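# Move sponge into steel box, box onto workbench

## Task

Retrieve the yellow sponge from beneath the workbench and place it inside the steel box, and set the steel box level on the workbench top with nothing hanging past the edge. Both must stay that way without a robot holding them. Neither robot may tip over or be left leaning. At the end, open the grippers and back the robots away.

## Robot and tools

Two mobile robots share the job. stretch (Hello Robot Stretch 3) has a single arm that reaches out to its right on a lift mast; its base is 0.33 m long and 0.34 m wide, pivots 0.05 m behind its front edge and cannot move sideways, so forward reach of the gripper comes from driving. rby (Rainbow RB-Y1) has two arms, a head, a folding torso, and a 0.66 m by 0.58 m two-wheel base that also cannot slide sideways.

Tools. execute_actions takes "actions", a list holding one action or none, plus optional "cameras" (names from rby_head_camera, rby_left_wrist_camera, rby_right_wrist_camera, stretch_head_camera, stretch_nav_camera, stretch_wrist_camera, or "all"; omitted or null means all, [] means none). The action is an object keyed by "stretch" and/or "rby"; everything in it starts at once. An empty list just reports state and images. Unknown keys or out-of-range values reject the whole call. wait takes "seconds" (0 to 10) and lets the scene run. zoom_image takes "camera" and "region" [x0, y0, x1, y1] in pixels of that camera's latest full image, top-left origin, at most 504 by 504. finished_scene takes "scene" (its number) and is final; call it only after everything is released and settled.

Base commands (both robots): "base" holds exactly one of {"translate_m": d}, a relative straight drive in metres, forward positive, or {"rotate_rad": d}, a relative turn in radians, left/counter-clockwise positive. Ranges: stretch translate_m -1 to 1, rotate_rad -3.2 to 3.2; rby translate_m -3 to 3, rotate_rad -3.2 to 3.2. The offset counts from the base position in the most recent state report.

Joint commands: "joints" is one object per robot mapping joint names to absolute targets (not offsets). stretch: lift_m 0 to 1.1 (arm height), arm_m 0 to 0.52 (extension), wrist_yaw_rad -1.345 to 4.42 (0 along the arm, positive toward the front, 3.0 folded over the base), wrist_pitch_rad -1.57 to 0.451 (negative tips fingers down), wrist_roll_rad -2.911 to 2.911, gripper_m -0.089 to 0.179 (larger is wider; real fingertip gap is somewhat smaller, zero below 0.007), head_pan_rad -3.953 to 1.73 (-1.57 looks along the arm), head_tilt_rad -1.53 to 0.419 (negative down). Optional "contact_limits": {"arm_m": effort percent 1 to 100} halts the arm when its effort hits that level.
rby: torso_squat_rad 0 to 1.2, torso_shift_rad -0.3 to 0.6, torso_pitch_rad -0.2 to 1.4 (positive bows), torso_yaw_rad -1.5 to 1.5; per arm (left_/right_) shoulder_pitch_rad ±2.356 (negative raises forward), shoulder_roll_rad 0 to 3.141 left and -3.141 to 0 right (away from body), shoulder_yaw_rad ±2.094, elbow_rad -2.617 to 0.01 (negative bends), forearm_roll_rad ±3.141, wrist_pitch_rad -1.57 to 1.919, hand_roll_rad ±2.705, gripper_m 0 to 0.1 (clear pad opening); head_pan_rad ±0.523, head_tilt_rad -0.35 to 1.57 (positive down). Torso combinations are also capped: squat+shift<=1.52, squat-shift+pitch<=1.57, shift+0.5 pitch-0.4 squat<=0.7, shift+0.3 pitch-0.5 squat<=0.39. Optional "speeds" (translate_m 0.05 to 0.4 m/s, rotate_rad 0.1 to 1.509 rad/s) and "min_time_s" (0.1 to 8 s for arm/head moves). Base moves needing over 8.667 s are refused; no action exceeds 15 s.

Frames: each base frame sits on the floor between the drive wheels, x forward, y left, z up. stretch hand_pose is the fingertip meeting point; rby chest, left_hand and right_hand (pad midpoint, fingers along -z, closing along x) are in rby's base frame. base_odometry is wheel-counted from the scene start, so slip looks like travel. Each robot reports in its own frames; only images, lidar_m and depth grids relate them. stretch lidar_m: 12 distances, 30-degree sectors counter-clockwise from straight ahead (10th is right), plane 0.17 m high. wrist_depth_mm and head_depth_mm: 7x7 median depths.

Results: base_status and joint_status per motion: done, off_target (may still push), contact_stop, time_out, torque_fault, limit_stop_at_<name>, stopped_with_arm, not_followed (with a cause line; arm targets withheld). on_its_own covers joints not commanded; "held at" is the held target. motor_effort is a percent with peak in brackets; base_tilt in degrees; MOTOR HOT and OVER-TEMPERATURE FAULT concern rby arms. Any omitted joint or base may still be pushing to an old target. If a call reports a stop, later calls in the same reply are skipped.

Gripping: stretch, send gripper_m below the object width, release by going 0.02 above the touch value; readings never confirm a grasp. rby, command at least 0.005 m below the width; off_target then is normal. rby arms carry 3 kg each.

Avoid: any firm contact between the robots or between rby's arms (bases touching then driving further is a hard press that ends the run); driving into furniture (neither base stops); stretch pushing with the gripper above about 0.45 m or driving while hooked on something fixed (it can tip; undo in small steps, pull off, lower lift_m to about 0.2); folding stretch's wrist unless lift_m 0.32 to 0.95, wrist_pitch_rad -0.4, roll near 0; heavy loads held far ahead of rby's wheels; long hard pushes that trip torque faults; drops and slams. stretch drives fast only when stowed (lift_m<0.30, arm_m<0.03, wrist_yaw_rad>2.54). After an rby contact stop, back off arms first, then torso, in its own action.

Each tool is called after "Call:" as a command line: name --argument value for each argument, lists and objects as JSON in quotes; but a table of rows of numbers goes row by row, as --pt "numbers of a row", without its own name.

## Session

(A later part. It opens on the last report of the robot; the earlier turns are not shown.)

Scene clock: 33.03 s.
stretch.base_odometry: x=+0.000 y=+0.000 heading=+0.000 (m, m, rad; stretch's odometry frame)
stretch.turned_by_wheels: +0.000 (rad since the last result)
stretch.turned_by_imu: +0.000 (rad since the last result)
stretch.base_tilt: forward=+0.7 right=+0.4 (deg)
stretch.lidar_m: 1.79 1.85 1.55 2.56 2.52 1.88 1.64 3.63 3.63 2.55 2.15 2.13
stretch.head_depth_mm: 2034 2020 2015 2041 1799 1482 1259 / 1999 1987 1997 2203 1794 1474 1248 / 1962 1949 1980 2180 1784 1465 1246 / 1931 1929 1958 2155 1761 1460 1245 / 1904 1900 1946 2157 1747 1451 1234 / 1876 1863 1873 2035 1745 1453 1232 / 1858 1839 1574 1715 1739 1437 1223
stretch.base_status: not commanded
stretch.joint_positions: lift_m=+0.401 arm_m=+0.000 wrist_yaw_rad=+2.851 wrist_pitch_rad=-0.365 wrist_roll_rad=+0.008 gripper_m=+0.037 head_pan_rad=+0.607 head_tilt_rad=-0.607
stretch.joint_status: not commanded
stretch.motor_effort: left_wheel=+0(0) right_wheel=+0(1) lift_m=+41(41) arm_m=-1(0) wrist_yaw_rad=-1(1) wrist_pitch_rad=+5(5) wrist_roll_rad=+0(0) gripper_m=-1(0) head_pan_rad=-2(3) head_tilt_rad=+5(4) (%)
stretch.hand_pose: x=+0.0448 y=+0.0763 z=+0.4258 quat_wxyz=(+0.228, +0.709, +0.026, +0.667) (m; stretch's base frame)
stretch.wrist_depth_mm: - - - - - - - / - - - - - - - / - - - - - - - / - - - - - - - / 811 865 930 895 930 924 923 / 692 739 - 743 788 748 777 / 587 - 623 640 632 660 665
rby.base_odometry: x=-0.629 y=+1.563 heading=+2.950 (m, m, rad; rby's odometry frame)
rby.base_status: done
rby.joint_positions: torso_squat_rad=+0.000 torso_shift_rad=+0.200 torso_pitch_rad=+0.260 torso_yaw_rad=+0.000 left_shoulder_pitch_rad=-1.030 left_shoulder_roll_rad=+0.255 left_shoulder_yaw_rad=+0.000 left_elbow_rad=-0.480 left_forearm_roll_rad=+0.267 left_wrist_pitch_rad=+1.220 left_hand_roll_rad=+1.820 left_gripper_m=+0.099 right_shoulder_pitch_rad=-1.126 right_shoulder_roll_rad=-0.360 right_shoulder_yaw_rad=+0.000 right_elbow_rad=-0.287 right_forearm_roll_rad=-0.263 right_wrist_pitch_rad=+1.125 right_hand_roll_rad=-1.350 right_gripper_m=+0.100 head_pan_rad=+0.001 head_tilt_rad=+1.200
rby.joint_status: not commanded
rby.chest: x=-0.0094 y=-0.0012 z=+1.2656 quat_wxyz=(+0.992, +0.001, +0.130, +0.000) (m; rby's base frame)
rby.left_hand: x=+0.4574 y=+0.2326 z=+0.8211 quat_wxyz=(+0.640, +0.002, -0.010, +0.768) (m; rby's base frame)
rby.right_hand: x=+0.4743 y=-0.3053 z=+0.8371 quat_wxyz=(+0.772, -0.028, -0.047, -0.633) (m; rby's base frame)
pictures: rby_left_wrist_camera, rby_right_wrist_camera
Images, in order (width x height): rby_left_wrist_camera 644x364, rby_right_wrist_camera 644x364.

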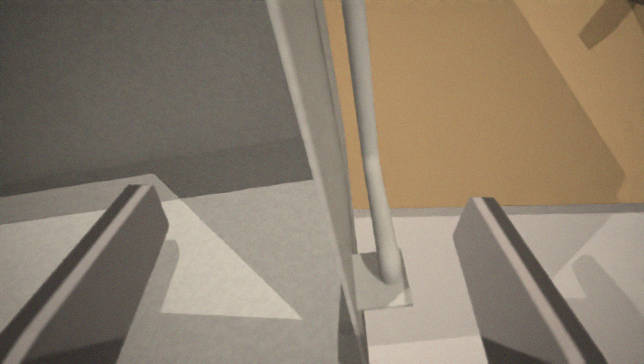

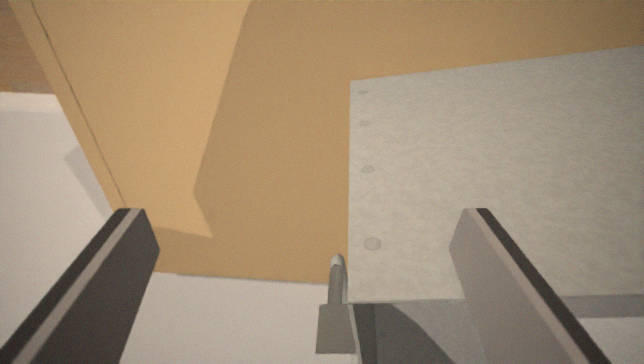

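Call:
execute_actions --actions '[{"rby":{"joints":{"torso_pitch_rad":0.12,"left_wrist_pitch_rad":1.36,"right_wrist_pitch_rad":1.265}}}]' --cameras '[]'

Call:
execute_actions --actions '[{"rby":{"base":{"translate_m":0.06}}}]' --cameras '[]'

Call:
execute_actions --actions '[{"rby":{"joints":{"torso_pitch_rad":0.2,"left_wrist_pitch_rad":1.28,"right_wrist_pitch_rad":1.185}}}]' --cameras '["rby_left_wrist_camera","rby_right_wrist_camera"]'

Scene clock: 34.77 s.
stretch.base_odometry: x=+0.000 y=+0.000 heading=+0.000 (m, m, rad; stretch's odometry frame)
stretch.turned_by_wheels: +0.000 (rad since the last result)
stretch.turned_by_imu: +0.000 (rad since the last result)
stretch.base_tilt: forward=+0.5 right=+0.3 (deg)
stretch.lidar_m: 1.78 1.85 1.54 2.56 2.51 1.88 1.64 3.64 3.61 2.55 2.16 2.12
stretch.head_depth_mm: 2031 2011 2016 2055 1795 1482 1257 / 2006 1993 1998 2183 1787 1472 1255 / 1980 1958 1989 2176 1778 1468 1253 / 1937 1924 1947 2163 1761 1452 1244 / 1917 1894 1939 2142 1762 1451 1239 / 1871 1872 1870 2041 1754 1446 1235 / 1849 1832 1580 1719 1736 1435 1229
stretch.base_status: not commanded
stretch.joint_positions: lift_m=+0.401 arm_m=+0.000 wrist_yaw_rad=+2.851 wrist_pitch_rad=-0.365 wrist_roll_rad=+0.008 gripper_m=+0.037 head_pan_rad=+0.607 head_tilt_rad=-0.607
stretch.joint_status: not commanded
stretch.motor_effort: left_wheel=+0(0) right_wheel=+0(1) lift_m=+42(41) arm_m=-1(1) wrist_yaw_rad=-1(1) wrist_pitch_rad=+5(5) wrist_roll_rad=+0(0) gripper_m=+0(0) head_pan_rad=-2(3) head_tilt_rad=+4(4) (%)
stretch.hand_pose: x=+0.0448 y=+0.0763 z=+0.4258 quat_wxyz=(+0.228, +0.709, +0.026, +0.667) (m; stretch's base frame)
stretch.wrist_depth_mm: - - - - - - - / - - - - - - - / - - - - - - - / - - - - - - - / 826 874 898 913 929 935 949 / 706 747 - 733 757 769 768 / 599 - 620 630 615 635 653
rby.base_odometry: x=-0.629 y=+1.563 heading=+2.950 (m, m, rad; rby's odometry frame)
rby.base_status: not commanded
rby.joint_positions: torso_squat_rad=+0.000 torso_shift_rad=+0.200 torso_pitch_rad=+0.120 torso_yaw_rad=+0.000 left_shoulder_pitch_rad=-1.030 left_shoulder_roll_rad=+0.255 left_shoulder_yaw_rad=+0.000 left_elbow_rad=-0.480 left_forearm_roll_rad=+0.267 left_wrist_pitch_rad=+1.360 left_hand_roll_rad=+1.820 left_gripper_m=+0.099 right_shoulder_pitch_rad=-1.127 right_shoulder_roll_rad=-0.360 right_shoulder_yaw_rad=+0.000 right_elbow_rad=-0.287 right_forearm_roll_rad=-0.263 right_wrist_pitch_rad=+1.265 right_hand_roll_rad=-1.350 right_gripper_m=+0.100 head_pan_rad=+0.001 head_tilt_rad=+1.200
rby.joint_status: all done
rby.chest: x=-0.0519 y=-0.0012 z=+1.2738 quat_wxyz=(+0.998, +0.001, +0.060, +0.000) (m; rby's base frame)
rby.left_hand: x=+0.4403 y=+0.2347 z=+0.8963 quat_wxyz=(+0.639, +0.005, -0.013, +0.769) (m; rby's base frame)
rby.right_hand: x=+0.4551 y=-0.3043 z=+0.9138 quat_wxyz=(+0.768, -0.026, -0.046, -0.638) (m; rby's base frame)
pictures: none
No camera images: the call's "cameras" was empty. Leave "cameras" out to get every camera's image.

Scene clock: 36.23 s.
stretch.base_odometry: x=+0.000 y=+0.000 heading=+0.000 (m, m, rad; stretch's odometry frame)
stretch.turned_by_wheels: +0.000 (rad since the last result)
stretch.turned_by_imu: +0.000 (rad since the last result)
stretch.base_tilt: forward=+0.5 right=+0.3 (deg)
stretch.lidar_m: 1.79 1.86 1.54 2.56 2.51 1.92 1.68 3.65 3.63 2.55 2.15 2.12
stretch.head_depth_mm: 2038 2020 2002 2040 1798 1481 1257 / 1993 1984 2007 2201 1790 1476 1250 / 1976 1963 1986 2163 1785 1463 1249 / 1946 1919 1952 2154 1766 1454 1242 / 1901 1887 1945 2139 1764 1457 1239 / 1885 1865 1867 2049 1747 1452 1231 / 1856 1841 1583 1713 1739 1436 1232
stretch.base_status: not commanded
stretch.joint_positions: lift_m=+0.401 arm_m=+0.000 wrist_yaw_rad=+2.851 wrist_pitch_rad=-0.365 wrist_roll_rad=+0.008 gripper_m=+0.037 head_pan_rad=+0.607 head_tilt_rad=-0.607
stretch.joint_status: not commanded
stretch.motor_effort: left_wheel=+0(0) right_wheel=-1(0) lift_m=+41(41) arm_m=+0(0) wrist_yaw_rad=-1(1) wrist_pitch_rad=+5(5) wrist_roll_rad=+0(0) gripper_m=+0(1) head_pan_rad=-3(3) head_tilt_rad=+5(5) (%)
stretch.hand_pose: x=+0.0448 y=+0.0763 z=+0.4258 quat_wxyz=(+0.228, +0.709, +0.026, +0.667) (m; stretch's base frame)
stretch.wrist_depth_mm: - - - - - - - / - - - - - - - / - - - - - - - / - - - - - - - / 808 885 877 910 924 954 988 / 701 738 - 738 771 763 762 / 599 - 621 621 618 640 657
rby.base_odometry: x=-0.688 y=+1.574 heading=+2.951 (m, m, rad; rby's odometry frame)
rby.base_status: done
rby.joint_positions: torso_squat_rad=+0.000 torso_shift_rad=+0.200 torso_pitch_rad=+0.120 torso_yaw_rad=+0.000 left_shoulder_pitch_rad=-1.030 left_shoulder_roll_rad=+0.255 left_shoulder_yaw_rad=+0.000 left_elbow_rad=-0.480 left_forearm_roll_rad=+0.267 left_wrist_pitch_rad=+1.360 left_hand_roll_rad=+1.820 left_gripper_m=+0.099 right_shoulder_pitch_rad=-1.127 right_shoulder_roll_rad=-0.360 right_shoulder_yaw_rad=+0.000 right_elbow_rad=-0.287 right_forearm_roll_rad=-0.263 right_wrist_pitch_rad=+1.265 right_hand_roll_rad=-1.350 right_gripper_m=+0.100 head_pan_rad=+0.001 head_tilt_rad=+1.200
rby.joint_status: not commanded
rby.chest: x=-0.0518 y=-0.0012 z=+1.2737 quat_wxyz=(+0.998, +0.001, +0.060, +0.000) (m; rby's base frame)
rby.left_hand: x=+0.4404 y=+0.2347 z=+0.8963 quat_wxyz=(+0.639, +0.005, -0.013, +0.769) (m; rby's base frame)
rby.right_hand: x=+0.4552 y=-0.3043 z=+0.9138 quat_wxyz=(+0.768, -0.026, -0.046, -0.638) (m; rby's base frame)
pictures: none
No camera images: the call's "cameras" was empty. Leave "cameras" out to get every camera's image.

Scene clock: 37.40 s.
stretch.base_odometry: x=+0.000 y=+0.000 heading=+0.000 (m, m, rad; stretch's odometry frame)
stretch.turned_by_wheels: +0.000 (rad since the last result)
stretch.turned_by_imu: +0.000 (rad since the last result)
stretch.base_tilt: forward=+0.6 right=+0.3 (deg)
stretch.lidar_m: 1.79 1.86 1.54 2.56 2.51 1.91 1.68 3.62 3.62 2.55 2.15 2.12
stretch.head_depth_mm: 2029 2028 2011 2044 1801 1475 1256 / 2004 1993 1994 2196 1787 1472 1250 / 1962 1965 1986 2180 1772 1467 1248 / 1944 1930 1965 2158 1759 1462 1244 / 1910 1895 1938 2143 1748 1454 1236 / 1868 1875 1872 2046 1744 1451 1231 / 1845 1841 1581 1713 1736 1441 1227
stretch.base_status: not commanded
stretch.joint_positions: lift_m=+0.401 arm_m=+0.000 wrist_yaw_rad=+2.851 wrist_pitch_rad=-0.365 wrist_roll_rad=+0.008 gripper_m=+0.037 head_pan_rad=+0.607 head_tilt_rad=-0.607
stretch.joint_status: not commanded
stretch.motor_effort: left_wheel=+0(0) right_wheel=+0(0) lift_m=+41(41) arm_m=+0(0) wrist_yaw_rad=-1(1) wrist_pitch_rad=+5(5) wrist_roll_rad=+0(0) gripper_m=+0(0) head_pan_rad=-3(3) head_tilt_rad=+4(4) (%)
stretch.hand_pose: x=+0.0448 y=+0.0763 z=+0.4258 quat_wxyz=(+0.228, +0.709, +0.026, +0.667) (m; stretch's base frame)
stretch.wrist_depth_mm: - - - - - - - / - - - - - - - / - - - - - - - / - - - - - - - / 803 854 919 963 936 944 945 / 693 728 - 728 759 753 775 / 602 - 615 635 614 650 644
rby.base_odometry: x=-0.688 y=+1.574 heading=+2.951 (m, m, rad; rby's odometry frame)
rby.base_status: not commanded
rby.joint_positions: torso_squat_rad=+0.000 torso_shift_rad=+0.200 torso_pitch_rad=+0.200 torso_yaw_rad=+0.000 left_shoulder_pitch_rad=-1.030 left_shoulder_roll_rad=+0.255 left_shoulder_yaw_rad=+0.000 left_elbow_rad=-0.480 left_forearm_roll_rad=+0.267 left_wrist_pitch_rad=+1.280 left_hand_roll_rad=+1.820 left_gripper_m=+0.099 right_shoulder_pitch_rad=-1.127 right_shoulder_roll_rad=-0.360 right_shoulder_yaw_rad=+0.000 right_elbow_rad=-0.287 right_forearm_roll_rad=-0.263 right_wrist_pitch_rad=+1.185 right_hand_roll_rad=-1.350 right_gripper_m=+0.100 head_pan_rad=+0.001 head_tilt_rad=+1.200
rby.joint_status: all done
rby.chest: x=-0.0274 y=-0.0012 z=+1.2698 quat_wxyz=(+0.995, +0.001, +0.100, +0.000) (m; rby's base frame)
rby.left_hand: x=+0.4514 y=+0.2335 z=+0.8536 quat_wxyz=(+0.640, +0.004, -0.011, +0.769) (m; rby's base frame)
rby.right_hand: x=+0.4677 y=-0.3048 z=+0.8705 quat_wxyz=(+0.771, -0.027, -0.047, -0.635) (m; rby's base frame)
pictures: rby_left_wrist_camera, rby_right_wrist_camera
Images, in order (width x height): rby_left_wrist_camera 644x364, rby_right_wrist_camera 644x364.

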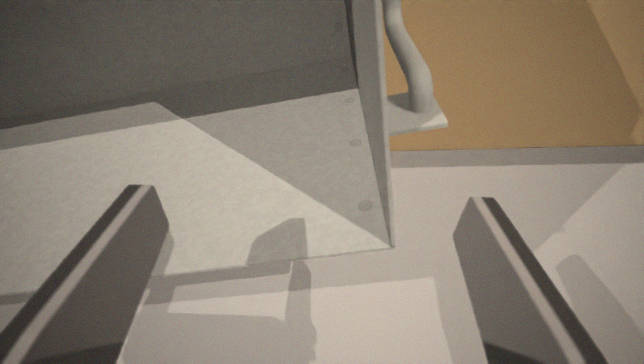

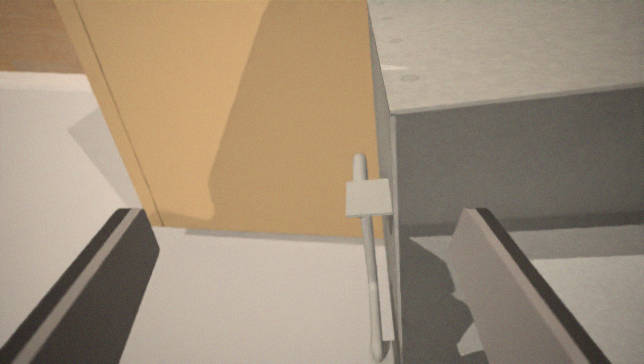

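Call:
execute_actions --actions '[{"rby":{"base":{"rotate_rad":0.09},"joints":{"torso_pitch_rad":0.14,"left_wrist_pitch_rad":1.34,"right_wrist_pitch_rad":1.245}}}]' --cameras '[]'

Call:
execute_actions --actions '[{"rby":{"base":{"translate_m":-0.035},"joints":{"torso_pitch_rad":0.22,"left_wrist_pitch_rad":1.26,"right_wrist_pitch_rad":1.165}}}]' --cameras '["rby_left_wrist_camera","rby_right_wrist_camera"]'

Scene clock: 39.27 s.
stretch.base_odometry: x=+0.000 y=+0.000 heading=+0.000 (m, m, rad; stretch's odometry frame)
stretch.turned_by_wheels: +0.000 (rad since the last result)
stretch.turned_by_imu: +0.000 (rad since the last result)
stretch.base_tilt: forward=+0.5 right=+0.3 (deg)
stretch.lidar_m: 1.78 1.85 1.55 2.58 2.51 1.94 1.64 3.64 3.64 2.54 2.15 2.12
stretch.head_depth_mm: 2044 2017 2017 2048 1800 1478 1256 / 1994 2001 1993 2189 1805 1466 1250 / 1964 1954 1989 2162 1787 1466 1247 / 1958 1919 1957 2159 1770 1461 1242 / 1911 1891 1949 2155 1763 1457 1238 / 1877 1875 1881 2049 1747 1448 1233 / 1860 1839 1582 1713 1734 1438 1224
stretch.base_status: not commanded
stretch.joint_positions: lift_m=+0.401 arm_m=+0.000 wrist_yaw_rad=+2.851 wrist_pitch_rad=-0.365 wrist_roll_rad=+0.008 gripper_m=+0.037 head_pan_rad=+0.607 head_tilt_rad=-0.607
stretch.joint_status: not commanded
stretch.motor_effort: left_wheel=+0(0) right_wheel=-1(1) lift_m=+41(41) arm_m=+0(0) wrist_yaw_rad=-1(1) wrist_pitch_rad=+5(5) wrist_roll_rad=+0(0) gripper_m=+0(0) head_pan_rad=-2(2) head_tilt_rad=+4(4) (%)
stretch.hand_pose: x=+0.0448 y=+0.0763 z=+0.4258 quat_wxyz=(+0.228, +0.709, +0.026, +0.667) (m; stretch's base frame)
stretch.wrist_depth_mm: - - - - - - - / - - - - - - - / - - - - - - - / - - - - - - - / 785 871 907 880 903 928 970 / 686 722 - 745 754 766 779 / 593 - 607 626 609 650 642
rby.base_odometry: x=-0.688 y=+1.574 heading=+3.040 (m, m, rad; rby's odometry frame)
rby.base_status: done
rby.joint_positions: torso_squat_rad=+0.000 torso_shift_rad=+0.200 torso_pitch_rad=+0.140 torso_yaw_rad=+0.000 left_shoulder_pitch_rad=-1.030 left_shoulder_roll_rad=+0.255 left_shoulder_yaw_rad=+0.000 left_elbow_rad=-0.480 left_forearm_roll_rad=+0.267 left_wrist_pitch_rad=+1.340 left_hand_roll_rad=+1.820 left_gripper_m=+0.099 right_shoulder_pitch_rad=-1.127 right_shoulder_roll_rad=-0.360 right_shoulder_yaw_rad=+0.000 right_elbow_rad=-0.287 right_forearm_roll_rad=-0.263 right_wrist_pitch_rad=+1.245 right_hand_roll_rad=-1.350 right_gripper_m=+0.100 head_pan_rad=+0.001 head_tilt_rad=+1.200
rby.joint_status: all done
rby.chest: x=-0.0458 y=-0.0012 z=+1.2729 quat_wxyz=(+0.998, +0.001, +0.070, +0.000) (m; rby's base frame)
rby.left_hand: x=+0.4434 y=+0.2344 z=+0.8857 quat_wxyz=(+0.639, +0.005, -0.013, +0.769) (m; rby's base frame)
rby.right_hand: x=+0.4586 y=-0.3044 z=+0.9031 quat_wxyz=(+0.769, -0.027, -0.046, -0.637) (m; rby's base frame)
pictures: none
No camera images: the call's "cameras" was empty. Leave "cameras" out to get every camera's image.

Scene clock: 40.70 s.
stretch.base_odometry: x=+0.000 y=+0.000 heading=+0.000 (m, m, rad; stretch's odometry frame)
stretch.turned_by_wheels: +0.000 (rad since the last result)
stretch.turned_by_imu: +0.000 (rad since the last result)
stretch.base_tilt: forward=+0.7 right=+0.4 (deg)
stretch.lidar_m: 1.79 1.85 1.54 2.56 2.51 1.90 1.62 3.65 3.63 2.55 2.15 2.12
stretch.head_depth_mm: 2038 2007 2007 2048 1793 1484 1256 / 2006 2004 1992 2196 1786 1471 1250 / 1968 1952 1983 2181 1771 1461 1246 / 1941 1933 1955 2160 1763 1460 1242 / 1906 1898 1946 2148 1766 1451 1237 / 1880 1877 1867 2058 1746 1445 1232 / 1847 1846 1586 1712 1730 1443 1226
stretch.base_status: not commanded
stretch.joint_positions: lift_m=+0.401 arm_m=+0.000 wrist_yaw_rad=+2.851 wrist_pitch_rad=-0.365 wrist_roll_rad=+0.008 gripper_m=+0.037 head_pan_rad=+0.607 head_tilt_rad=-0.607
stretch.joint_status: not commanded
stretch.motor_effort: left_wheel=+0(0) right_wheel=-1(0) lift_m=+41(41) arm_m=-1(1) wrist_yaw_rad=+0(0) wrist_pitch_rad=+5(5) wrist_roll_rad=+0(0) gripper_m=+1(1) head_pan_rad=-3(2) head_tilt_rad=+4(4) (%)
stretch.hand_pose: x=+0.0448 y=+0.0763 z=+0.4258 quat_wxyz=(+0.228, +0.709, +0.026, +0.667) (m; stretch's base frame)
stretch.wrist_depth_mm: - - - - - - - / - - - - - - - / - - - - - - - / - - - - - - - / 809 879 919 905 942 918 963 / 699 749 - 739 769 748 759 / 599 - 612 631 616 643 660
rby.base_odometry: x=-0.653 y=+1.571 heading=+3.041 (m, m, rad; rby's odometry frame)
rby.base_status: done
rby.joint_positions: torso_squat_rad=+0.000 torso_shift_rad=+0.200 torso_pitch_rad=+0.220 torso_yaw_rad=+0.000 left_shoulder_pitch_rad=-1.030 left_shoulder_roll_rad=+0.255 left_shoulder_yaw_rad=+0.000 left_elbow_rad=-0.480 left_forearm_roll_rad=+0.267 left_wrist_pitch_rad=+1.260 left_hand_roll_rad=+1.820 left_gripper_m=+0.099 right_shoulder_pitch_rad=-1.127 right_shoulder_roll_rad=-0.360 right_shoulder_yaw_rad=+0.000 right_elbow_rad=-0.287 right_forearm_roll_rad=-0.263 right_wrist_pitch_rad=+1.165 right_hand_roll_rad=-1.350 right_gripper_m=+0.100 head_pan_rad=+0.001 head_tilt_rad=+1.200
rby.joint_status: all done
rby.chest: x=-0.0214 y=-0.0012 z=+1.2685 quat_wxyz=(+0.994, +0.001, +0.110, +0.000) (m; rby's base frame)
rby.left_hand: x=+0.4536 y=+0.2333 z=+0.8428 quat_wxyz=(+0.640, +0.003, -0.011, +0.768) (m; rby's base frame)
rby.right_hand: x=+0.4702 y=-0.3048 z=+0.8595 quat_wxyz=(+0.771, -0.028, -0.047, -0.634) (m; rby's base frame)
pictures: rby_left_wrist_camera, rby_right_wrist_camera
Images, in order (width x height): rby_left_wrist_camera 644x364, rby_right_wrist_camera 644x364.

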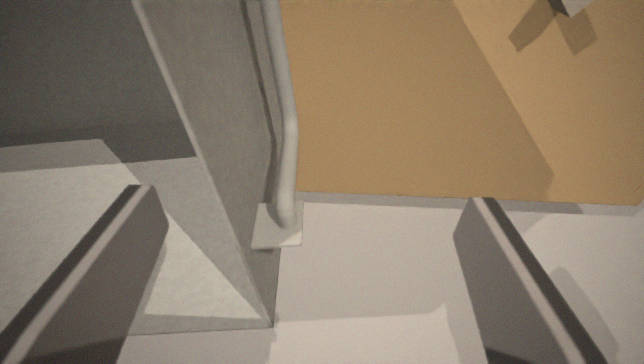

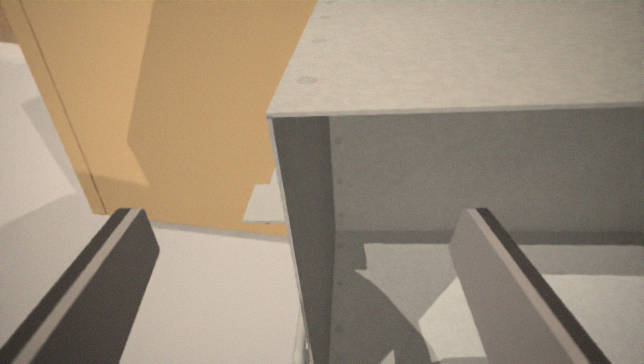

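Call:
execute_actions --actions '[{"rby":{"joints":{"torso_pitch_rad":0.29,"left_shoulder_roll_rad":0.238,"left_elbow_rad":-0.54,"left_wrist_pitch_rad":1.25,"left_hand_roll_rad":1.80,"right_shoulder_roll_rad":-0.375,"right_wrist_pitch_rad":1.095},"min_time_s":1.5}}]' --cameras '["rby_left_wrist_camera","rby_right_wrist_camera"]'

Scene clock: 42.83 s.
stretch.base_odometry: x=+0.000 y=+0.000 heading=+0.000 (m, m, rad; stretch's odometry frame)
stretch.turned_by_wheels: +0.000 (rad since the last result)
stretch.turned_by_imu: +0.000 (rad since the last result)
stretch.base_tilt: forward=+0.7 right=+0.5 (deg)
stretch.lidar_m: 1.79 1.85 1.54 2.55 2.51 1.91 1.62 3.64 3.63 2.54 2.15 2.12
stretch.head_depth_mm: 2028 2013 2012 2055 1807 1475 1253 / 1999 1999 1995 2192 1790 1474 1253 / 1980 1958 1987 2169 1774 1466 1248 / 1943 1920 1961 2166 1768 1463 1240 / 1905 1897 1937 2147 1756 1452 1236 / 1879 1868 1867 2050 1741 1445 1235 / 1851 1842 1579 1718 1742 1440 1231
stretch.base_status: not commanded
stretch.joint_positions: lift_m=+0.401 arm_m=+0.000 wrist_yaw_rad=+2.851 wrist_pitch_rad=-0.365 wrist_roll_rad=+0.008 gripper_m=+0.037 head_pan_rad=+0.607 head_tilt_rad=-0.607
stretch.joint_status: not commanded
stretch.motor_effort: left_wheel=+0(0) right_wheel=+0(1) lift_m=+41(41) arm_m=+0(0) wrist_yaw_rad=-2(1) wrist_pitch_rad=+5(5) wrist_roll_rad=+0(0) gripper_m=+0(0) head_pan_rad=-3(2) head_tilt_rad=+4(4) (%)
stretch.hand_pose: x=+0.0448 y=+0.0763 z=+0.4258 quat_wxyz=(+0.228, +0.709, +0.026, +0.667) (m; stretch's base frame)
stretch.wrist_depth_mm: - - - - - - - / - - - - - - - / - - - - - - - / - - - - - - - / 812 879 968 876 931 939 996 / 704 724 - 756 761 761 807 / 607 - 615 627 624 641 657
rby.base_odometry: x=-0.653 y=+1.571 heading=+3.041 (m, m, rad; rby's odometry frame)
rby.base_status: not commanded
rby.joint_positions: torso_squat_rad=+0.000 torso_shift_rad=+0.200 torso_pitch_rad=+0.290 torso_yaw_rad=+0.000 left_shoulder_pitch_rad=-1.030 left_shoulder_roll_rad=+0.238 left_shoulder_yaw_rad=+0.000 left_elbow_rad=-0.540 left_forearm_roll_rad=+0.267 left_wrist_pitch_rad=+1.250 left_hand_roll_rad=+1.800 left_gripper_m=+0.099 right_shoulder_pitch_rad=-1.127 right_shoulder_roll_rad=-0.375 right_shoulder_yaw_rad=+0.000 right_elbow_rad=-0.287 right_forearm_roll_rad=-0.263 right_wrist_pitch_rad=+1.095 right_hand_roll_rad=-1.350 right_gripper_m=+0.100 head_pan_rad=+0.001 head_tilt_rad=+1.200
rby.joint_status: all done
rby.chest: x=-0.0004 y=-0.0012 z=+1.2630 quat_wxyz=(+0.989, +0.001, +0.145, +0.000) (m; rby's base frame)
rby.left_hand: x=+0.4629 y=+0.2154 z=+0.8157 quat_wxyz=(+0.658, -0.001, +0.000, +0.753) (m; rby's base frame)
rby.right_hand: x=+0.4790 y=-0.3147 z=+0.8236 quat_wxyz=(+0.770, -0.031, -0.052, -0.635) (m; rby's base frame)
pictures: rby_left_wrist_camera, rby_right_wrist_camera
Images, in order (width x height): rby_left_wrist_camera 644x364, rby_right_wrist_camera 644x364.

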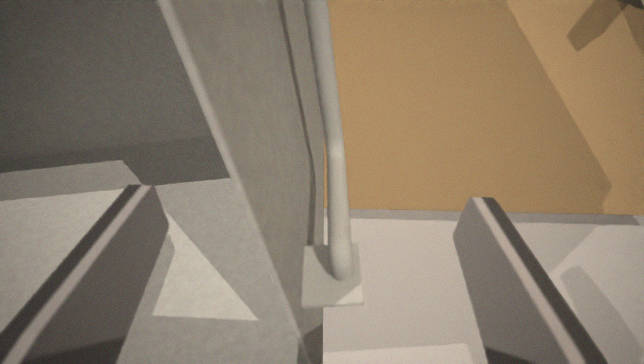

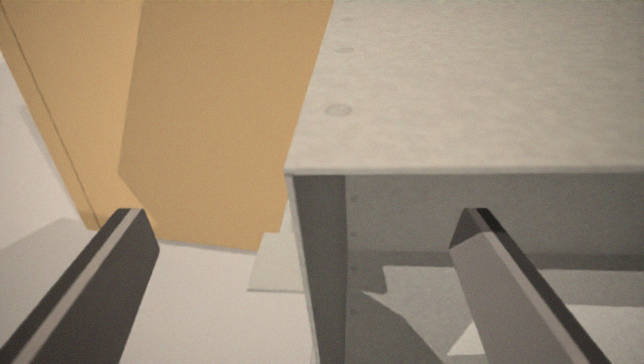

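Call:
execute_actions --actions '[{"rby":{"joints":{"torso_pitch_rad":0.365,"left_wrist_pitch_rad":1.175,"right_wrist_pitch_rad":1.02},"min_time_s":1.5}}]' --cameras '[]'

Call:
execute_actions --actions '[{"rby":{"joints":{"left_gripper_m":0,"right_gripper_m":0}}}]' --cameras '["rby_left_wrist_camera","rby_right_wrist_camera"]'

Scene clock: 45.00 s.
stretch.base_odometry: x=+0.000 y=+0.000 heading=+0.000 (m, m, rad; stretch's odometry frame)
stretch.turned_by_wheels: +0.000 (rad since the last result)
stretch.turned_by_imu: +0.000 (rad since the last result)
stretch.base_tilt: forward=+0.5 right=+0.3 (deg)
stretch.lidar_m: 1.79 1.85 1.54 2.56 2.51 1.91 1.62 3.63 3.63 2.55 2.16 2.12
stretch.head_depth_mm: 2051 2013 2026 2052 1796 1476 1256 / 1994 1990 2008 2198 1791 1473 1254 / 1977 1959 1977 2188 1778 1466 1245 / 1931 1922 1958 2160 1760 1459 1239 / 1911 1893 1947 2144 1758 1452 1231 / 1866 1856 1857 2053 1745 1448 1239 / 1843 1832 1584 1713 1740 1438 1229
stretch.base_status: not commanded
stretch.joint_positions: lift_m=+0.401 arm_m=+0.000 wrist_yaw_rad=+2.851 wrist_pitch_rad=-0.365 wrist_roll_rad=+0.008 gripper_m=+0.037 head_pan_rad=+0.607 head_tilt_rad=-0.607
stretch.joint_status: not commanded
stretch.motor_effort: left_wheel=+0(0) right_wheel=+0(1) lift_m=+41(41) arm_m=+0(0) wrist_yaw_rad=-1(0) wrist_pitch_rad=+5(5) wrist_roll_rad=+0(0) gripper_m=+0(0) head_pan_rad=-2(2) head_tilt_rad=+4(4) (%)
stretch.hand_pose: x=+0.0448 y=+0.0763 z=+0.4258 quat_wxyz=(+0.228, +0.709, +0.026, +0.667) (m; stretch's base frame)
stretch.wrist_depth_mm: - - - - - - - / - - - - - - - / - - - - - - - / - - - - - - - / 832 879 929 907 958 922 923 / 715 733 - 754 794 754 782 / 604 - 619 628 615 666 667
rby.base_odometry: x=-0.653 y=+1.571 heading=+3.041 (m, m, rad; rby's odometry frame)
rby.base_status: not commanded
rby.joint_positions: torso_squat_rad=+0.001 torso_shift_rad=+0.197 torso_pitch_rad=+0.359 torso_yaw_rad=+0.001 left_shoulder_pitch_rad=-1.037 left_shoulder_roll_rad=+0.241 left_shoulder_yaw_rad=+0.000 left_elbow_rad=-0.544 left_forearm_roll_rad=+0.267 left_wrist_pitch_rad=+1.177 left_hand_roll_rad=+1.800 left_gripper_m=+0.099 right_shoulder_pitch_rad=-1.128 right_shoulder_roll_rad=-0.375 right_shoulder_yaw_rad=+0.000 right_elbow_rad=-0.287 right_forearm_roll_rad=-0.263 right_wrist_pitch_rad=+1.020 right_hand_roll_rad=-1.350 right_gripper_m=+0.100 head_pan_rad=+0.001 head_tilt_rad=+1.200
rby.joint_status: all done
rby.chest: x=+0.0181 y=-0.0015 z=+1.2566 quat_wxyz=(+0.984, +0.001, +0.179, +0.000) (m; rby's base frame)
rby.left_hand: x=+0.4712 y=+0.2143 z=+0.7817 quat_wxyz=(+0.658, -0.008, -0.002, +0.753) (m; rby's base frame)
rby.right_hand: x=+0.4840 y=-0.3151 z=+0.7855 quat_wxyz=(+0.773, -0.029, -0.055, -0.632) (m; rby's base frame)
pictures: none
No camera images: the call's "cameras" was empty. Leave "cameras" out to get every camera's image.

Scene clock: 46.50 s.
stretch.base_odometry: x=+0.000 y=+0.000 heading=+0.000 (m, m, rad; stretch's odometry frame)
stretch.turned_by_wheels: +0.000 (rad since the last result)
stretch.turned_by_imu: +0.000 (rad since the last result)
stretch.base_tilt: forward=+0.6 right=+0.4 (deg)
stretch.lidar_m: 1.79 1.85 1.54 2.56 2.51 1.90 1.62 3.64 3.61 2.54 2.16 2.12
stretch.head_depth_mm: 2017 2011 2016 2048 1805 1477 1254 / 2006 1997 1998 2198 1781 1471 1251 / 1960 1959 1982 2176 1787 1463 1248 / 1934 1924 1962 2155 1761 1457 1248 / 1914 1911 1936 2136 1757 1448 1237 / 1873 1871 1862 2039 1755 1444 1232 / 1856 1839 1581 1710 1732 1436 1225
stretch.base_status: not commanded
stretch.joint_positions: lift_m=+0.401 arm_m=+0.000 wrist_yaw_rad=+2.851 wrist_pitch_rad=-0.365 wrist_roll_rad=+0.008 gripper_m=+0.037 head_pan_rad=+0.607 head_tilt_rad=-0.607
stretch.joint_status: not commanded
stretch.motor_effort: left_wheel=+0(0) right_wheel=+0(0) lift_m=+42(41) arm_m=+0(0) wrist_yaw_rad=-1(0) wrist_pitch_rad=+5(5) wrist_roll_rad=+0(0) gripper_m=+1(1) head_pan_rad=-3(3) head_tilt_rad=+4(5) (%)
stretch.hand_pose: x=+0.0448 y=+0.0763 z=+0.4258 quat_wxyz=(+0.228, +0.709, +0.026, +0.667) (m; stretch's base frame)
stretch.wrist_depth_mm: - - - - - - - / - - - - - - - / - - - - - - - / - - - - - - - / 792 879 940 873 937 891 968 / 682 725 - 730 774 749 788 / 609 - 634 617 632 639 646
rby.base_odometry: x=-0.653 y=+1.571 heading=+3.041 (m, m, rad; rby's odometry frame)
rby.base_status: not commanded
rby.joint_positions: torso_squat_rad=+0.001 torso_shift_rad=+0.198 torso_pitch_rad=+0.360 torso_yaw_rad=+0.001 left_shoulder_pitch_rad=-1.037 left_shoulder_roll_rad=+0.245 left_shoulder_yaw_rad=+0.001 left_elbow_rad=-0.543 left_forearm_roll_rad=+0.266 left_wrist_pitch_rad=+1.177 left_hand_roll_rad=+1.800 left_gripper_m=+0.022 right_shoulder_pitch_rad=-1.127 right_shoulder_roll_rad=-0.381 right_shoulder_yaw_rad=+0.000 right_elbow_rad=-0.287 right_forearm_roll_rad=-0.262 right_wrist_pitch_rad=+1.020 right_hand_roll_rad=-1.350 right_gripper_m=+0.026 head_pan_rad=+0.001 head_tilt_rad=+1.200
rby.joint_status: left_gripper_m off_target (ended at +0.022, target +0.000); right_gripper_m off_target (ended at +0.026, target +0.000)
rby.chest: x=+0.0183 y=-0.0017 z=+1.2565 quat_wxyz=(+0.984, +0.001, +0.179, +0.000) (m; rby's base frame)
rby.left_hand: x=+0.4719 y=+0.2164 z=+0.7818 quat_wxyz=(+0.657, -0.007, -0.004, +0.754) (m; rby's base frame)
rby.right_hand: x=+0.4841 y=-0.3199 z=+0.7862 quat_wxyz=(+0.771, -0.031, -0.057, -0.633) (m; rby's base frame)
pictures: rby_left_wrist_camera, rby_right_wrist_camera
Images, in order (width x height): rby_left_wrist_camera 644x364, rby_right_wrist_camera 644x364.

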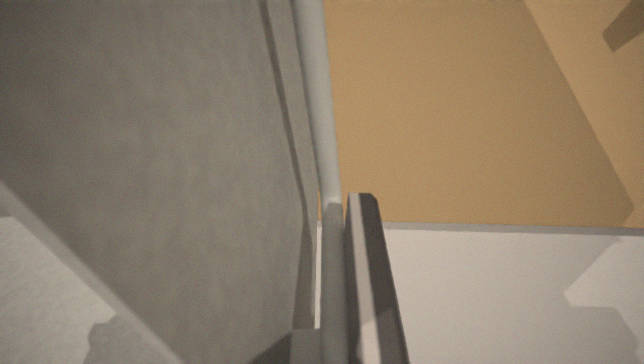

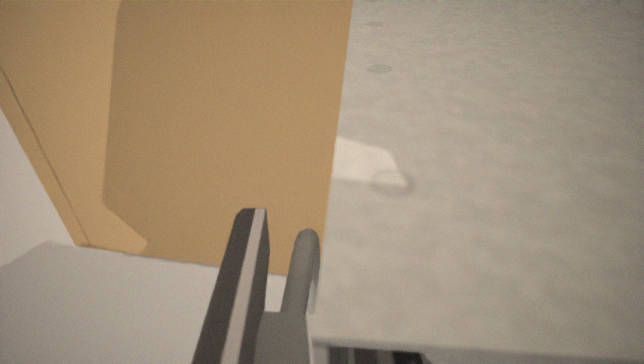

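Call:
execute_actions --actions '[{"rby":{"joints":{"left_shoulder_pitch_rad":-1.034,"left_shoulder_roll_rad":0.245,"left_elbow_rad":-0.542,"right_shoulder_roll_rad":-0.381,"torso_pitch_rad":0.2,"left_wrist_pitch_rad":1.337,"right_wrist_pitch_rad":1.18,"head_tilt_rad":0.7},"min_time_s":2}}]' --cameras '["rby_head_camera"]'

Call:
execute_actions --actions '[{"rby":{"joints":{"torso_pitch_rad":-0.2,"torso_shift_rad":0.28,"left_wrist_pitch_rad":1.737,"right_wrist_pitch_rad":1.58,"head_tilt_rad":0.75},"min_time_s":3}}]' --cameras '["rby_head_camera"]'

Scene clock: 49.30 s.
stretch.base_odometry: x=+0.000 y=+0.000 heading=+0.000 (m, m, rad; stretch's odometry frame)
stretch.turned_by_wheels: +0.000 (rad since the last result)
stretch.turned_by_imu: +0.000 (rad since the last result)
stretch.base_tilt: forward=+0.6 right=+0.3 (deg)
stretch.lidar_m: 1.79 1.85 1.54 2.56 2.51 1.90 1.62 3.62 3.62 2.54 2.15 2.12
stretch.head_depth_mm: 2018 2018 2009 2039 1802 1481 1249 / 1993 1979 2004 2199 1785 1471 1254 / 1975 1954 1977 2162 1781 1462 1247 / 1933 1930 1962 2162 1765 1459 1240 / 1909 1899 1939 2165 1760 1456 1237 / 1880 1870 1871 2057 1752 1449 1232 / 1848 1846 1580 1722 1745 1440 1228
stretch.base_status: not commanded
stretch.joint_positions: lift_m=+0.401 arm_m=+0.000 wrist_yaw_rad=+2.851 wrist_pitch_rad=-0.365 wrist_roll_rad=+0.008 gripper_m=+0.037 head_pan_rad=+0.607 head_tilt_rad=-0.607
stretch.joint_status: not commanded
stretch.motor_effort: left_wheel=+0(0) right_wheel=-1(1) lift_m=+41(41) arm_m=+0(1) wrist_yaw_rad=+0(1) wrist_pitch_rad=+5(6) wrist_roll_rad=+1(0) gripper_m=-1(1) head_pan_rad=-2(2) head_tilt_rad=+4(4) (%)
stretch.hand_pose: x=+0.0448 y=+0.0763 z=+0.4258 quat_wxyz=(+0.228, +0.709, +0.026, +0.667) (m; stretch's base frame)
stretch.wrist_depth_mm: - - - - - - - / - - - - - - - / - - - - - - - / - - - - - - - / 808 862 908 921 889 906 943 / 691 747 - 745 784 766 774 / 619 - 632 617 632 646 660
rby.base_odometry: x=-0.653 y=+1.571 heading=+3.040 (m, m, rad; rby's odometry frame)
rby.base_status: not commanded
rby.joint_positions: torso_squat_rad=+0.000 torso_shift_rad=+0.201 torso_pitch_rad=+0.202 torso_yaw_rad=+0.000 left_shoulder_pitch_rad=-1.031 left_shoulder_roll_rad=+0.245 left_shoulder_yaw_rad=+0.000 left_elbow_rad=-0.540 left_forearm_roll_rad=+0.267 left_wrist_pitch_rad=+1.337 left_hand_roll_rad=+1.800 left_gripper_m=+0.021 right_shoulder_pitch_rad=-1.123 right_shoulder_roll_rad=-0.380 right_shoulder_yaw_rad=+0.000 right_elbow_rad=-0.285 right_forearm_roll_rad=-0.263 right_wrist_pitch_rad=+1.180 right_hand_roll_rad=-1.350 right_gripper_m=+0.025 head_pan_rad=+0.001 head_tilt_rad=+0.700
rby.joint_status: all done
rby.chest: x=-0.0262 y=-0.0013 z=+1.2696 quat_wxyz=(+0.995, +0.001, +0.101, +0.000) (m; rby's base frame)
rby.left_hand: x=+0.4561 y=+0.2210 z=+0.8651 quat_wxyz=(+0.656, +0.001, -0.006, +0.755) (m; rby's base frame)
rby.right_hand: x=+0.4683 y=-0.3181 z=+0.8711 quat_wxyz=(+0.765, -0.031, -0.051, -0.641) (m; rby's base frame)
pictures: rby_head_camera
Images, in order (width x height): rby_head_camera 896x504.

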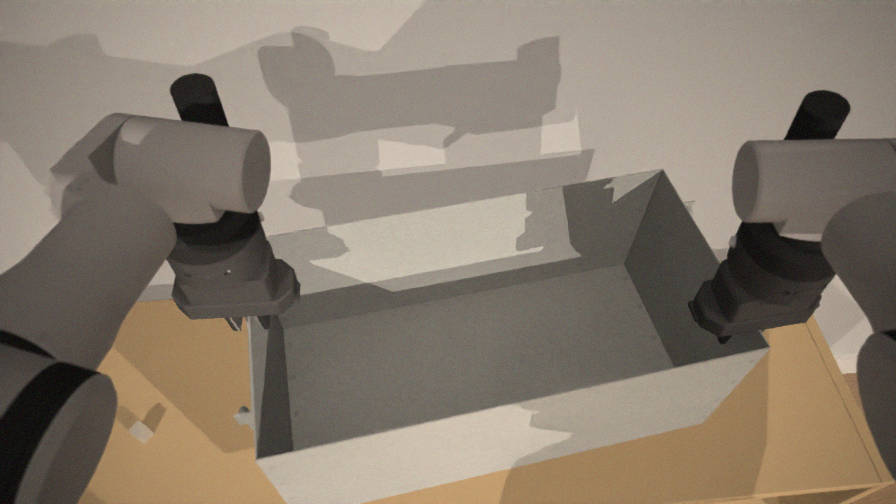

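Scene clock: 52.60 s.
stretch.base_odometry: x=+0.000 y=+0.000 heading=+0.000 (m, m, rad; stretch's odometry frame)
stretch.turned_by_wheels: +0.000 (rad since the last result)
stretch.turned_by_imu: +0.000 (rad since the last result)
stretch.base_tilt: forward=+0.7 right=+0.3 (deg)
stretch.lidar_m: 1.79 1.85 1.54 2.56 2.51 1.90 1.63 3.62 3.64 2.54 2.15 2.12
stretch.head_depth_mm: 2034 2026 2014 2047 1803 1476 1254 / 2008 2002 2008 2190 1789 1473 1253 / 1969 1946 1976 2181 1773 1468 1247 / 1928 1921 1963 2148 1766 1458 1242 / 1916 1886 1952 2142 1757 1452 1235 / 1876 1874 1871 2056 1750 1450 1232 / 1855 1836 1580 1718 1744 1442 1229
stretch.base_status: not commanded
stretch.joint_positions: lift_m=+0.401 arm_m=+0.000 wrist_yaw_rad=+2.851 wrist_pitch_rad=-0.365 wrist_roll_rad=+0.008 gripper_m=+0.037 head_pan_rad=+0.607 head_tilt_rad=-0.607
stretch.joint_status: not commanded
stretch.motor_effort: left_wheel=+0(0) right_wheel=-1(0) lift_m=+41(41) arm_m=+0(0) wrist_yaw_rad=+0(0) wrist_pitch_rad=+5(5) wrist_roll_rad=+0(0) gripper_m=-1(0) head_pan_rad=-2(3) head_tilt_rad=+4(5) (%)
stretch.hand_pose: x=+0.0448 y=+0.0763 z=+0.4258 quat_wxyz=(+0.228, +0.709, +0.026, +0.667) (m; stretch's base frame)
stretch.wrist_depth_mm: - - - - - - - / - - - - - - - / - - - - - - - / - - - - - - - / 792 846 928 913 947 928 940 / 709 747 - 754 754 757 769 / 604 - 624 639 605 655 656
rby.base_odometry: x=-0.653 y=+1.571 heading=+3.041 (m, m, rad; rby's odometry frame)
rby.base_status: not commanded
rby.joint_positions: torso_squat_rad=+0.000 torso_shift_rad=+0.281 torso_pitch_rad=-0.198 torso_yaw_rad=+0.000 left_shoulder_pitch_rad=-1.031 left_shoulder_roll_rad=+0.243 left_shoulder_yaw_rad=+0.000 left_elbow_rad=-0.541 left_forearm_roll_rad=+0.268 left_wrist_pitch_rad=+1.737 left_hand_roll_rad=+1.800 left_gripper_m=+0.021 right_shoulder_pitch_rad=-1.123 right_shoulder_roll_rad=-0.378 right_shoulder_yaw_rad=+0.000 right_elbow_rad=-0.285 right_forearm_roll_rad=-0.264 right_wrist_pitch_rad=+1.580 right_hand_roll_rad=-1.350 right_gripper_m=+0.024 head_pan_rad=+0.001 head_tilt_rad=+0.750
rby.joint_status: all done
rby.chest: x=-0.0949 y=-0.0013 z=+1.2565 quat_wxyz=(+0.995, +0.001, -0.099, +0.000) (m; rby's base frame)
rby.left_hand: x=+0.4176 y=+0.2275 z=+1.0532 quat_wxyz=(+0.652, +0.011, -0.019, +0.758) (m; rby's base frame)
rby.right_hand: x=+0.4270 y=-0.3115 z=+1.0597 quat_wxyz=(+0.753, -0.020, -0.043, -0.656) (m; rby's base frame)
pictures: rby_head_camera
Images, in order (width x height): rby_head_camera 896x504.

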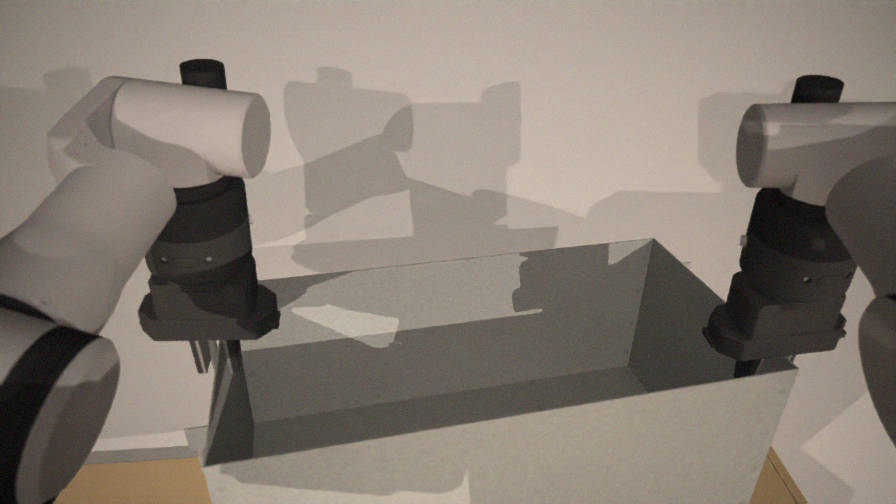

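Call:
execute_actions --actions '[{"rby":{"base":{"translate_m":-0.5},"speeds":{"translate_m":0.25}}}]' --cameras '[]'

Call:
execute_actions --actions '[{"rby":{"base":{"rotate_rad":2.8},"speeds":{"rotate_rad":0.5},"joints":{"head_tilt_rad":0.45}}}]' --cameras '["rby_head_camera","stretch_nav_camera"]'

Scene clock: 58.10 s.
stretch.base_odometry: x=+0.000 y=+0.000 heading=+0.000 (m, m, rad; stretch's odometry frame)
stretch.turned_by_wheels: +0.000 (rad since the last result)
stretch.turned_by_imu: +0.001 (rad since the last result)
stretch.base_tilt: forward=+0.6 right=+0.3 (deg)
stretch.lidar_m: 1.79 1.85 1.54 2.57 2.51 2.15 1.33 1.38 3.64 2.55 2.16 2.12
stretch.head_depth_mm: 2042 2019 2032 2051 1796 1479 1259 / 1996 1987 2007 2193 1783 1473 1251 / 1970 1954 1978 2163 1771 1470 1245 / 1952 1917 1962 2157 1768 1460 1240 / 1908 1900 1950 2151 1756 1448 1234 / 1879 1863 1865 2050 1741 1446 1234 / 1850 1835 1575 1722 1745 1438 1224
stretch.base_status: not commanded
stretch.joint_positions: lift_m=+0.401 arm_m=+0.000 wrist_yaw_rad=+2.851 wrist_pitch_rad=-0.365 wrist_roll_rad=+0.008 gripper_m=+0.037 head_pan_rad=+0.607 head_tilt_rad=-0.607
stretch.joint_status: not commanded
stretch.motor_effort: left_wheel=+0(0) right_wheel=+0(0) lift_m=+42(41) arm_m=+0(0) wrist_yaw_rad=+0(0) wrist_pitch_rad=+6(5) wrist_roll_rad=+0(0) gripper_m=+0(0) head_pan_rad=-2(2) head_tilt_rad=+5(4) (%)
stretch.hand_pose: x=+0.0448 y=+0.0763 z=+0.4258 quat_wxyz=(+0.228, +0.709, +0.026, +0.667) (m; stretch's base frame)
stretch.wrist_depth_mm: - - - - - - - / - - - - - - - / - - - - - - - / - - - - - - - / 812 860 924 892 912 932 956 / 715 748 - 745 765 764 779 / 611 - 617 615 619 670 653
rby.base_odometry: x=-0.155 y=+1.520 heading=+3.041 (m, m, rad; rby's odometry frame)
rby.base_status: done
rby.joint_positions: torso_squat_rad=+0.000 torso_shift_rad=+0.281 torso_pitch_rad=-0.198 torso_yaw_rad=+0.000 left_shoulder_pitch_rad=-1.031 left_shoulder_roll_rad=+0.243 left_shoulder_yaw_rad=+0.000 left_elbow_rad=-0.541 left_forearm_roll_rad=+0.268 left_wrist_pitch_rad=+1.737 left_hand_roll_rad=+1.800 left_gripper_m=+0.021 right_shoulder_pitch_rad=-1.123 right_shoulder_roll_rad=-0.378 right_shoulder_yaw_rad=+0.000 right_elbow_rad=-0.285 right_forearm_roll_rad=-0.264 right_wrist_pitch_rad=+1.580 right_hand_roll_rad=-1.350 right_gripper_m=+0.024 head_pan_rad=+0.001 head_tilt_rad=+0.750
rby.joint_status: not commanded
rby.chest: x=-0.0949 y=-0.0013 z=+1.2565 quat_wxyz=(+0.995, +0.001, -0.099, +0.000) (m; rby's base frame)
rby.left_hand: x=+0.4176 y=+0.2275 z=+1.0534 quat_wxyz=(+0.652, +0.011, -0.019, +0.758) (m; rby's base frame)
rby.right_hand: x=+0.4270 y=-0.3115 z=+1.0598 quat_wxyz=(+0.753, -0.020, -0.043, -0.656) (m; rby's base frame)
pictures: none
No camera images: the call's "cameras" was empty. Leave "cameras" out to get every camera's image.

Scene clock: 65.03 s.
stretch.base_odometry: x=+0.000 y=+0.000 heading=+0.000 (m, m, rad; stretch's odometry frame)
stretch.turned_by_wheels: +0.000 (rad since the last result)
stretch.turned_by_imu: +0.001 (rad since the last result)
stretch.base_tilt: forward=+0.5 right=+0.5 (deg)
stretch.lidar_m: 1.79 1.86 1.54 2.56 2.51 1.79 1.47 3.64 3.62 2.55 2.16 2.12
stretch.head_depth_mm: 2036 2018 2021 2045 1812 1487 1258 / 1993 1982 1994 2181 1782 1475 1247 / 1969 1958 1979 2164 1773 1466 1242 / 1940 1917 1953 2160 1768 1462 1242 / 1917 1894 1949 2153 1764 1454 1235 / 1878 1867 1861 2052 1751 1451 1231 / 1858 1835 1579 1719 1745 1442 1228
stretch.base_status: not commanded
stretch.joint_positions: lift_m=+0.401 arm_m=+0.000 wrist_yaw_rad=+2.851 wrist_pitch_rad=-0.365 wrist_roll_rad=+0.008 gripper_m=+0.037 head_pan_rad=+0.607 head_tilt_rad=-0.607
stretch.joint_status: not commanded
stretch.motor_effort: left_wheel=+0(0) right_wheel=-1(0) lift_m=+41(41) arm_m=-1(0) wrist_yaw_rad=+0(0) wrist_pitch_rad=+5(5) wrist_roll_rad=+0(0) gripper_m=+1(0) head_pan_rad=-3(2) head_tilt_rad=+4(5) (%)
stretch.hand_pose: x=+0.0448 y=+0.0763 z=+0.4258 quat_wxyz=(+0.228, +0.709, +0.026, +0.667) (m; stretch's base frame)
stretch.wrist_depth_mm: - - - - - - - / - - - - - - - / - - - - - - - / - - - - - - - / 806 879 923 902 879 970 948 / 710 749 - 715 737 740 758 / 616 - 621 628 615 652 668
rby.base_odometry: x=-0.155 y=+1.520 heading=-0.442 (m, m, rad; rby's odometry frame)
rby.base_status: done
rby.joint_positions: torso_squat_rad=+0.000 torso_shift_rad=+0.281 torso_pitch_rad=-0.198 torso_yaw_rad=+0.000 left_shoulder_pitch_rad=-1.031 left_shoulder_roll_rad=+0.243 left_shoulder_yaw_rad=+0.000 left_elbow_rad=-0.541 left_forearm_roll_rad=+0.268 left_wrist_pitch_rad=+1.737 left_hand_roll_rad=+1.800 left_gripper_m=+0.021 right_shoulder_pitch_rad=-1.123 right_shoulder_roll_rad=-0.378 right_shoulder_yaw_rad=+0.000 right_elbow_rad=-0.285 right_forearm_roll_rad=-0.264 right_wrist_pitch_rad=+1.580 right_hand_roll_rad=-1.350 right_gripper_m=+0.024 head_pan_rad=+0.001 head_tilt_rad=+0.450
rby.joint_status: all done
rby.chest: x=-0.0949 y=-0.0013 z=+1.2565 quat_wxyz=(+0.995, +0.001, -0.099, +0.000) (m; rby's base frame)
rby.left_hand: x=+0.4176 y=+0.2274 z=+1.0533 quat_wxyz=(+0.652, +0.011, -0.019, +0.758) (m; rby's base frame)
rby.right_hand: x=+0.4270 y=-0.3115 z=+1.0598 quat_wxyz=(+0.753, -0.020, -0.043, -0.656) (m; rby's base frame)
pictures: rby_head_camera, stretch_nav_camera (sideways: a quarter turn counterclockwise sets it upright)
Images, in order (width x height): rby_head_camera 896x504, stretch_nav_camera 672x504.

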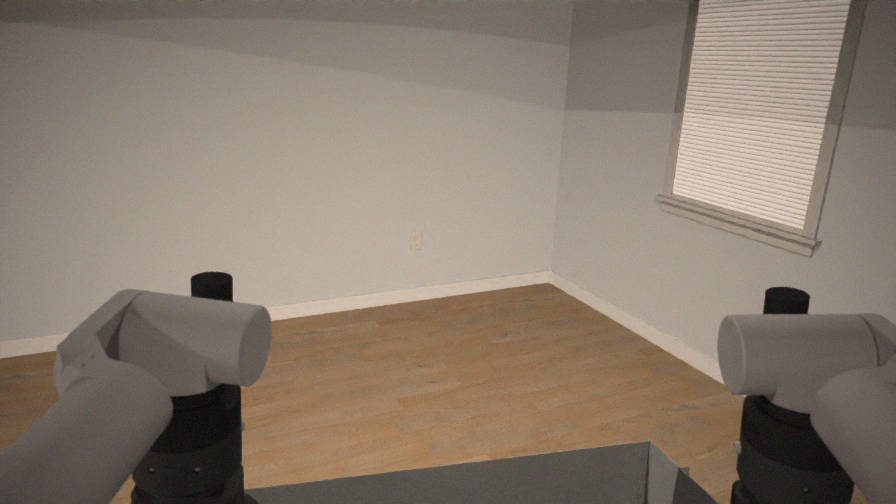

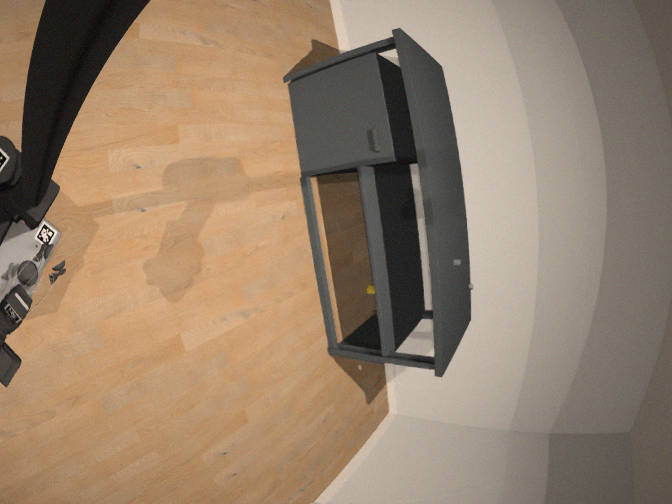

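Call:
execute_actions --actions '[{"rby":{"base":{"rotate_rad":1.9},"speeds":{"rotate_rad":0.5}}}]' --cameras '["rby_head_camera"]'

Scene clock: 70.47 s.
stretch.base_odometry: x=+0.000 y=+0.000 heading=+0.000 (m, m, rad; stretch's odometry frame)
stretch.turned_by_wheels: +0.000 (rad since the last result)
stretch.turned_by_imu: +0.001 (rad since the last result)
stretch.base_tilt: forward=+0.7 right=+0.3 (deg)
stretch.lidar_m: 1.79 1.85 1.55 2.56 2.51 2.16 1.53 3.64 3.63 2.54 2.15 2.12
stretch.head_depth_mm: 2047 2024 2008 2045 1784 1477 1260 / 1990 1991 1993 2210 1791 1471 1253 / 1960 1959 1975 2186 1773 1467 1247 / 1928 1932 1951 2161 1768 1457 1246 / 1902 1902 1943 2164 1753 1452 1237 / 1880 1869 1870 2041 1744 1444 1230 / 1855 1832 1583 1717 1744 1436 1229
stretch.base_status: not commanded
stretch.joint_positions: lift_m=+0.401 arm_m=+0.000 wrist_yaw_rad=+2.851 wrist_pitch_rad=-0.365 wrist_roll_rad=+0.008 gripper_m=+0.037 head_pan_rad=+0.607 head_tilt_rad=-0.607
stretch.joint_status: not commanded
stretch.motor_effort: left_wheel=+0(0) right_wheel=-1(1) lift_m=+41(41) arm_m=-1(0) wrist_yaw_rad=+0(1) wrist_pitch_rad=+5(5) wrist_roll_rad=+0(0) gripper_m=+0(0) head_pan_rad=-3(3) head_tilt_rad=+4(4) (%)
stretch.hand_pose: x=+0.0448 y=+0.0763 z=+0.4258 quat_wxyz=(+0.228, +0.709, +0.026, +0.667) (m; stretch's base frame)
stretch.wrist_depth_mm: - - - - - - - / - - - - - - - / - - - - - - - / - - - - - - - / 837 884 911 892 910 946 956 / 694 745 - 735 761 746 766 / 593 - 613 630 614 648 650
rby.base_odometry: x=-0.155 y=+1.520 heading=+1.457 (m, m, rad; rby's odometry frame)
rby.base_status: done
rby.joint_positions: torso_squat_rad=+0.000 torso_shift_rad=+0.281 torso_pitch_rad=-0.198 torso_yaw_rad=+0.000 left_shoulder_pitch_rad=-1.031 left_shoulder_roll_rad=+0.243 left_shoulder_yaw_rad=+0.000 left_elbow_rad=-0.541 left_forearm_roll_rad=+0.268 left_wrist_pitch_rad=+1.737 left_hand_roll_rad=+1.800 left_gripper_m=+0.021 right_shoulder_pitch_rad=-1.123 right_shoulder_roll_rad=-0.378 right_shoulder_yaw_rad=+0.000 right_elbow_rad=-0.285 right_forearm_roll_rad=-0.264 right_wrist_pitch_rad=+1.580 right_hand_roll_rad=-1.350 right_gripper_m=+0.024 head_pan_rad=+0.001 head_tilt_rad=+0.450
rby.joint_status: not commanded
rby.chest: x=-0.0949 y=-0.0013 z=+1.2565 quat_wxyz=(+0.995, +0.001, -0.099, +0.000) (m; rby's base frame)
rby.left_hand: x=+0.4176 y=+0.2274 z=+1.0533 quat_wxyz=(+0.652, +0.011, -0.019, +0.758) (m; rby's base frame)
rby.right_hand: x=+0.4270 y=-0.3115 z=+1.0598 quat_wxyz=(+0.753, -0.020, -0.043, -0.656) (m; rby's base frame)
pictures: rby_head_camera
Images, in order (width x height): rby_head_camera 896x504.

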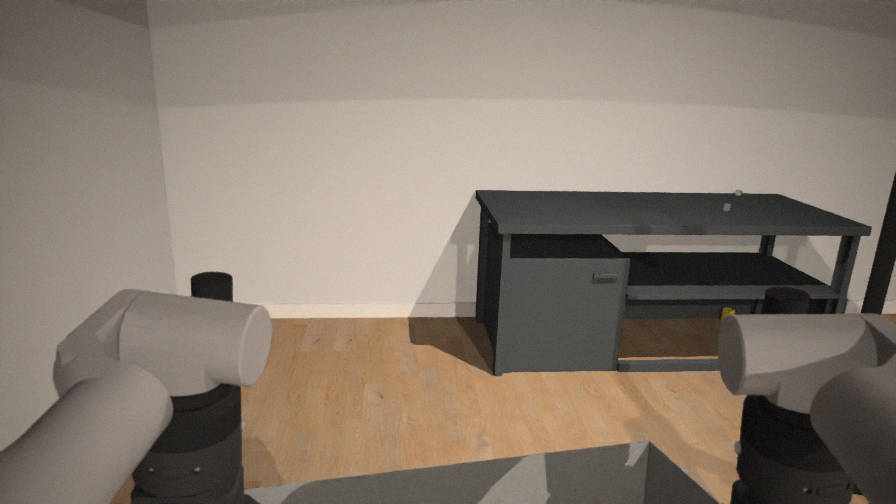

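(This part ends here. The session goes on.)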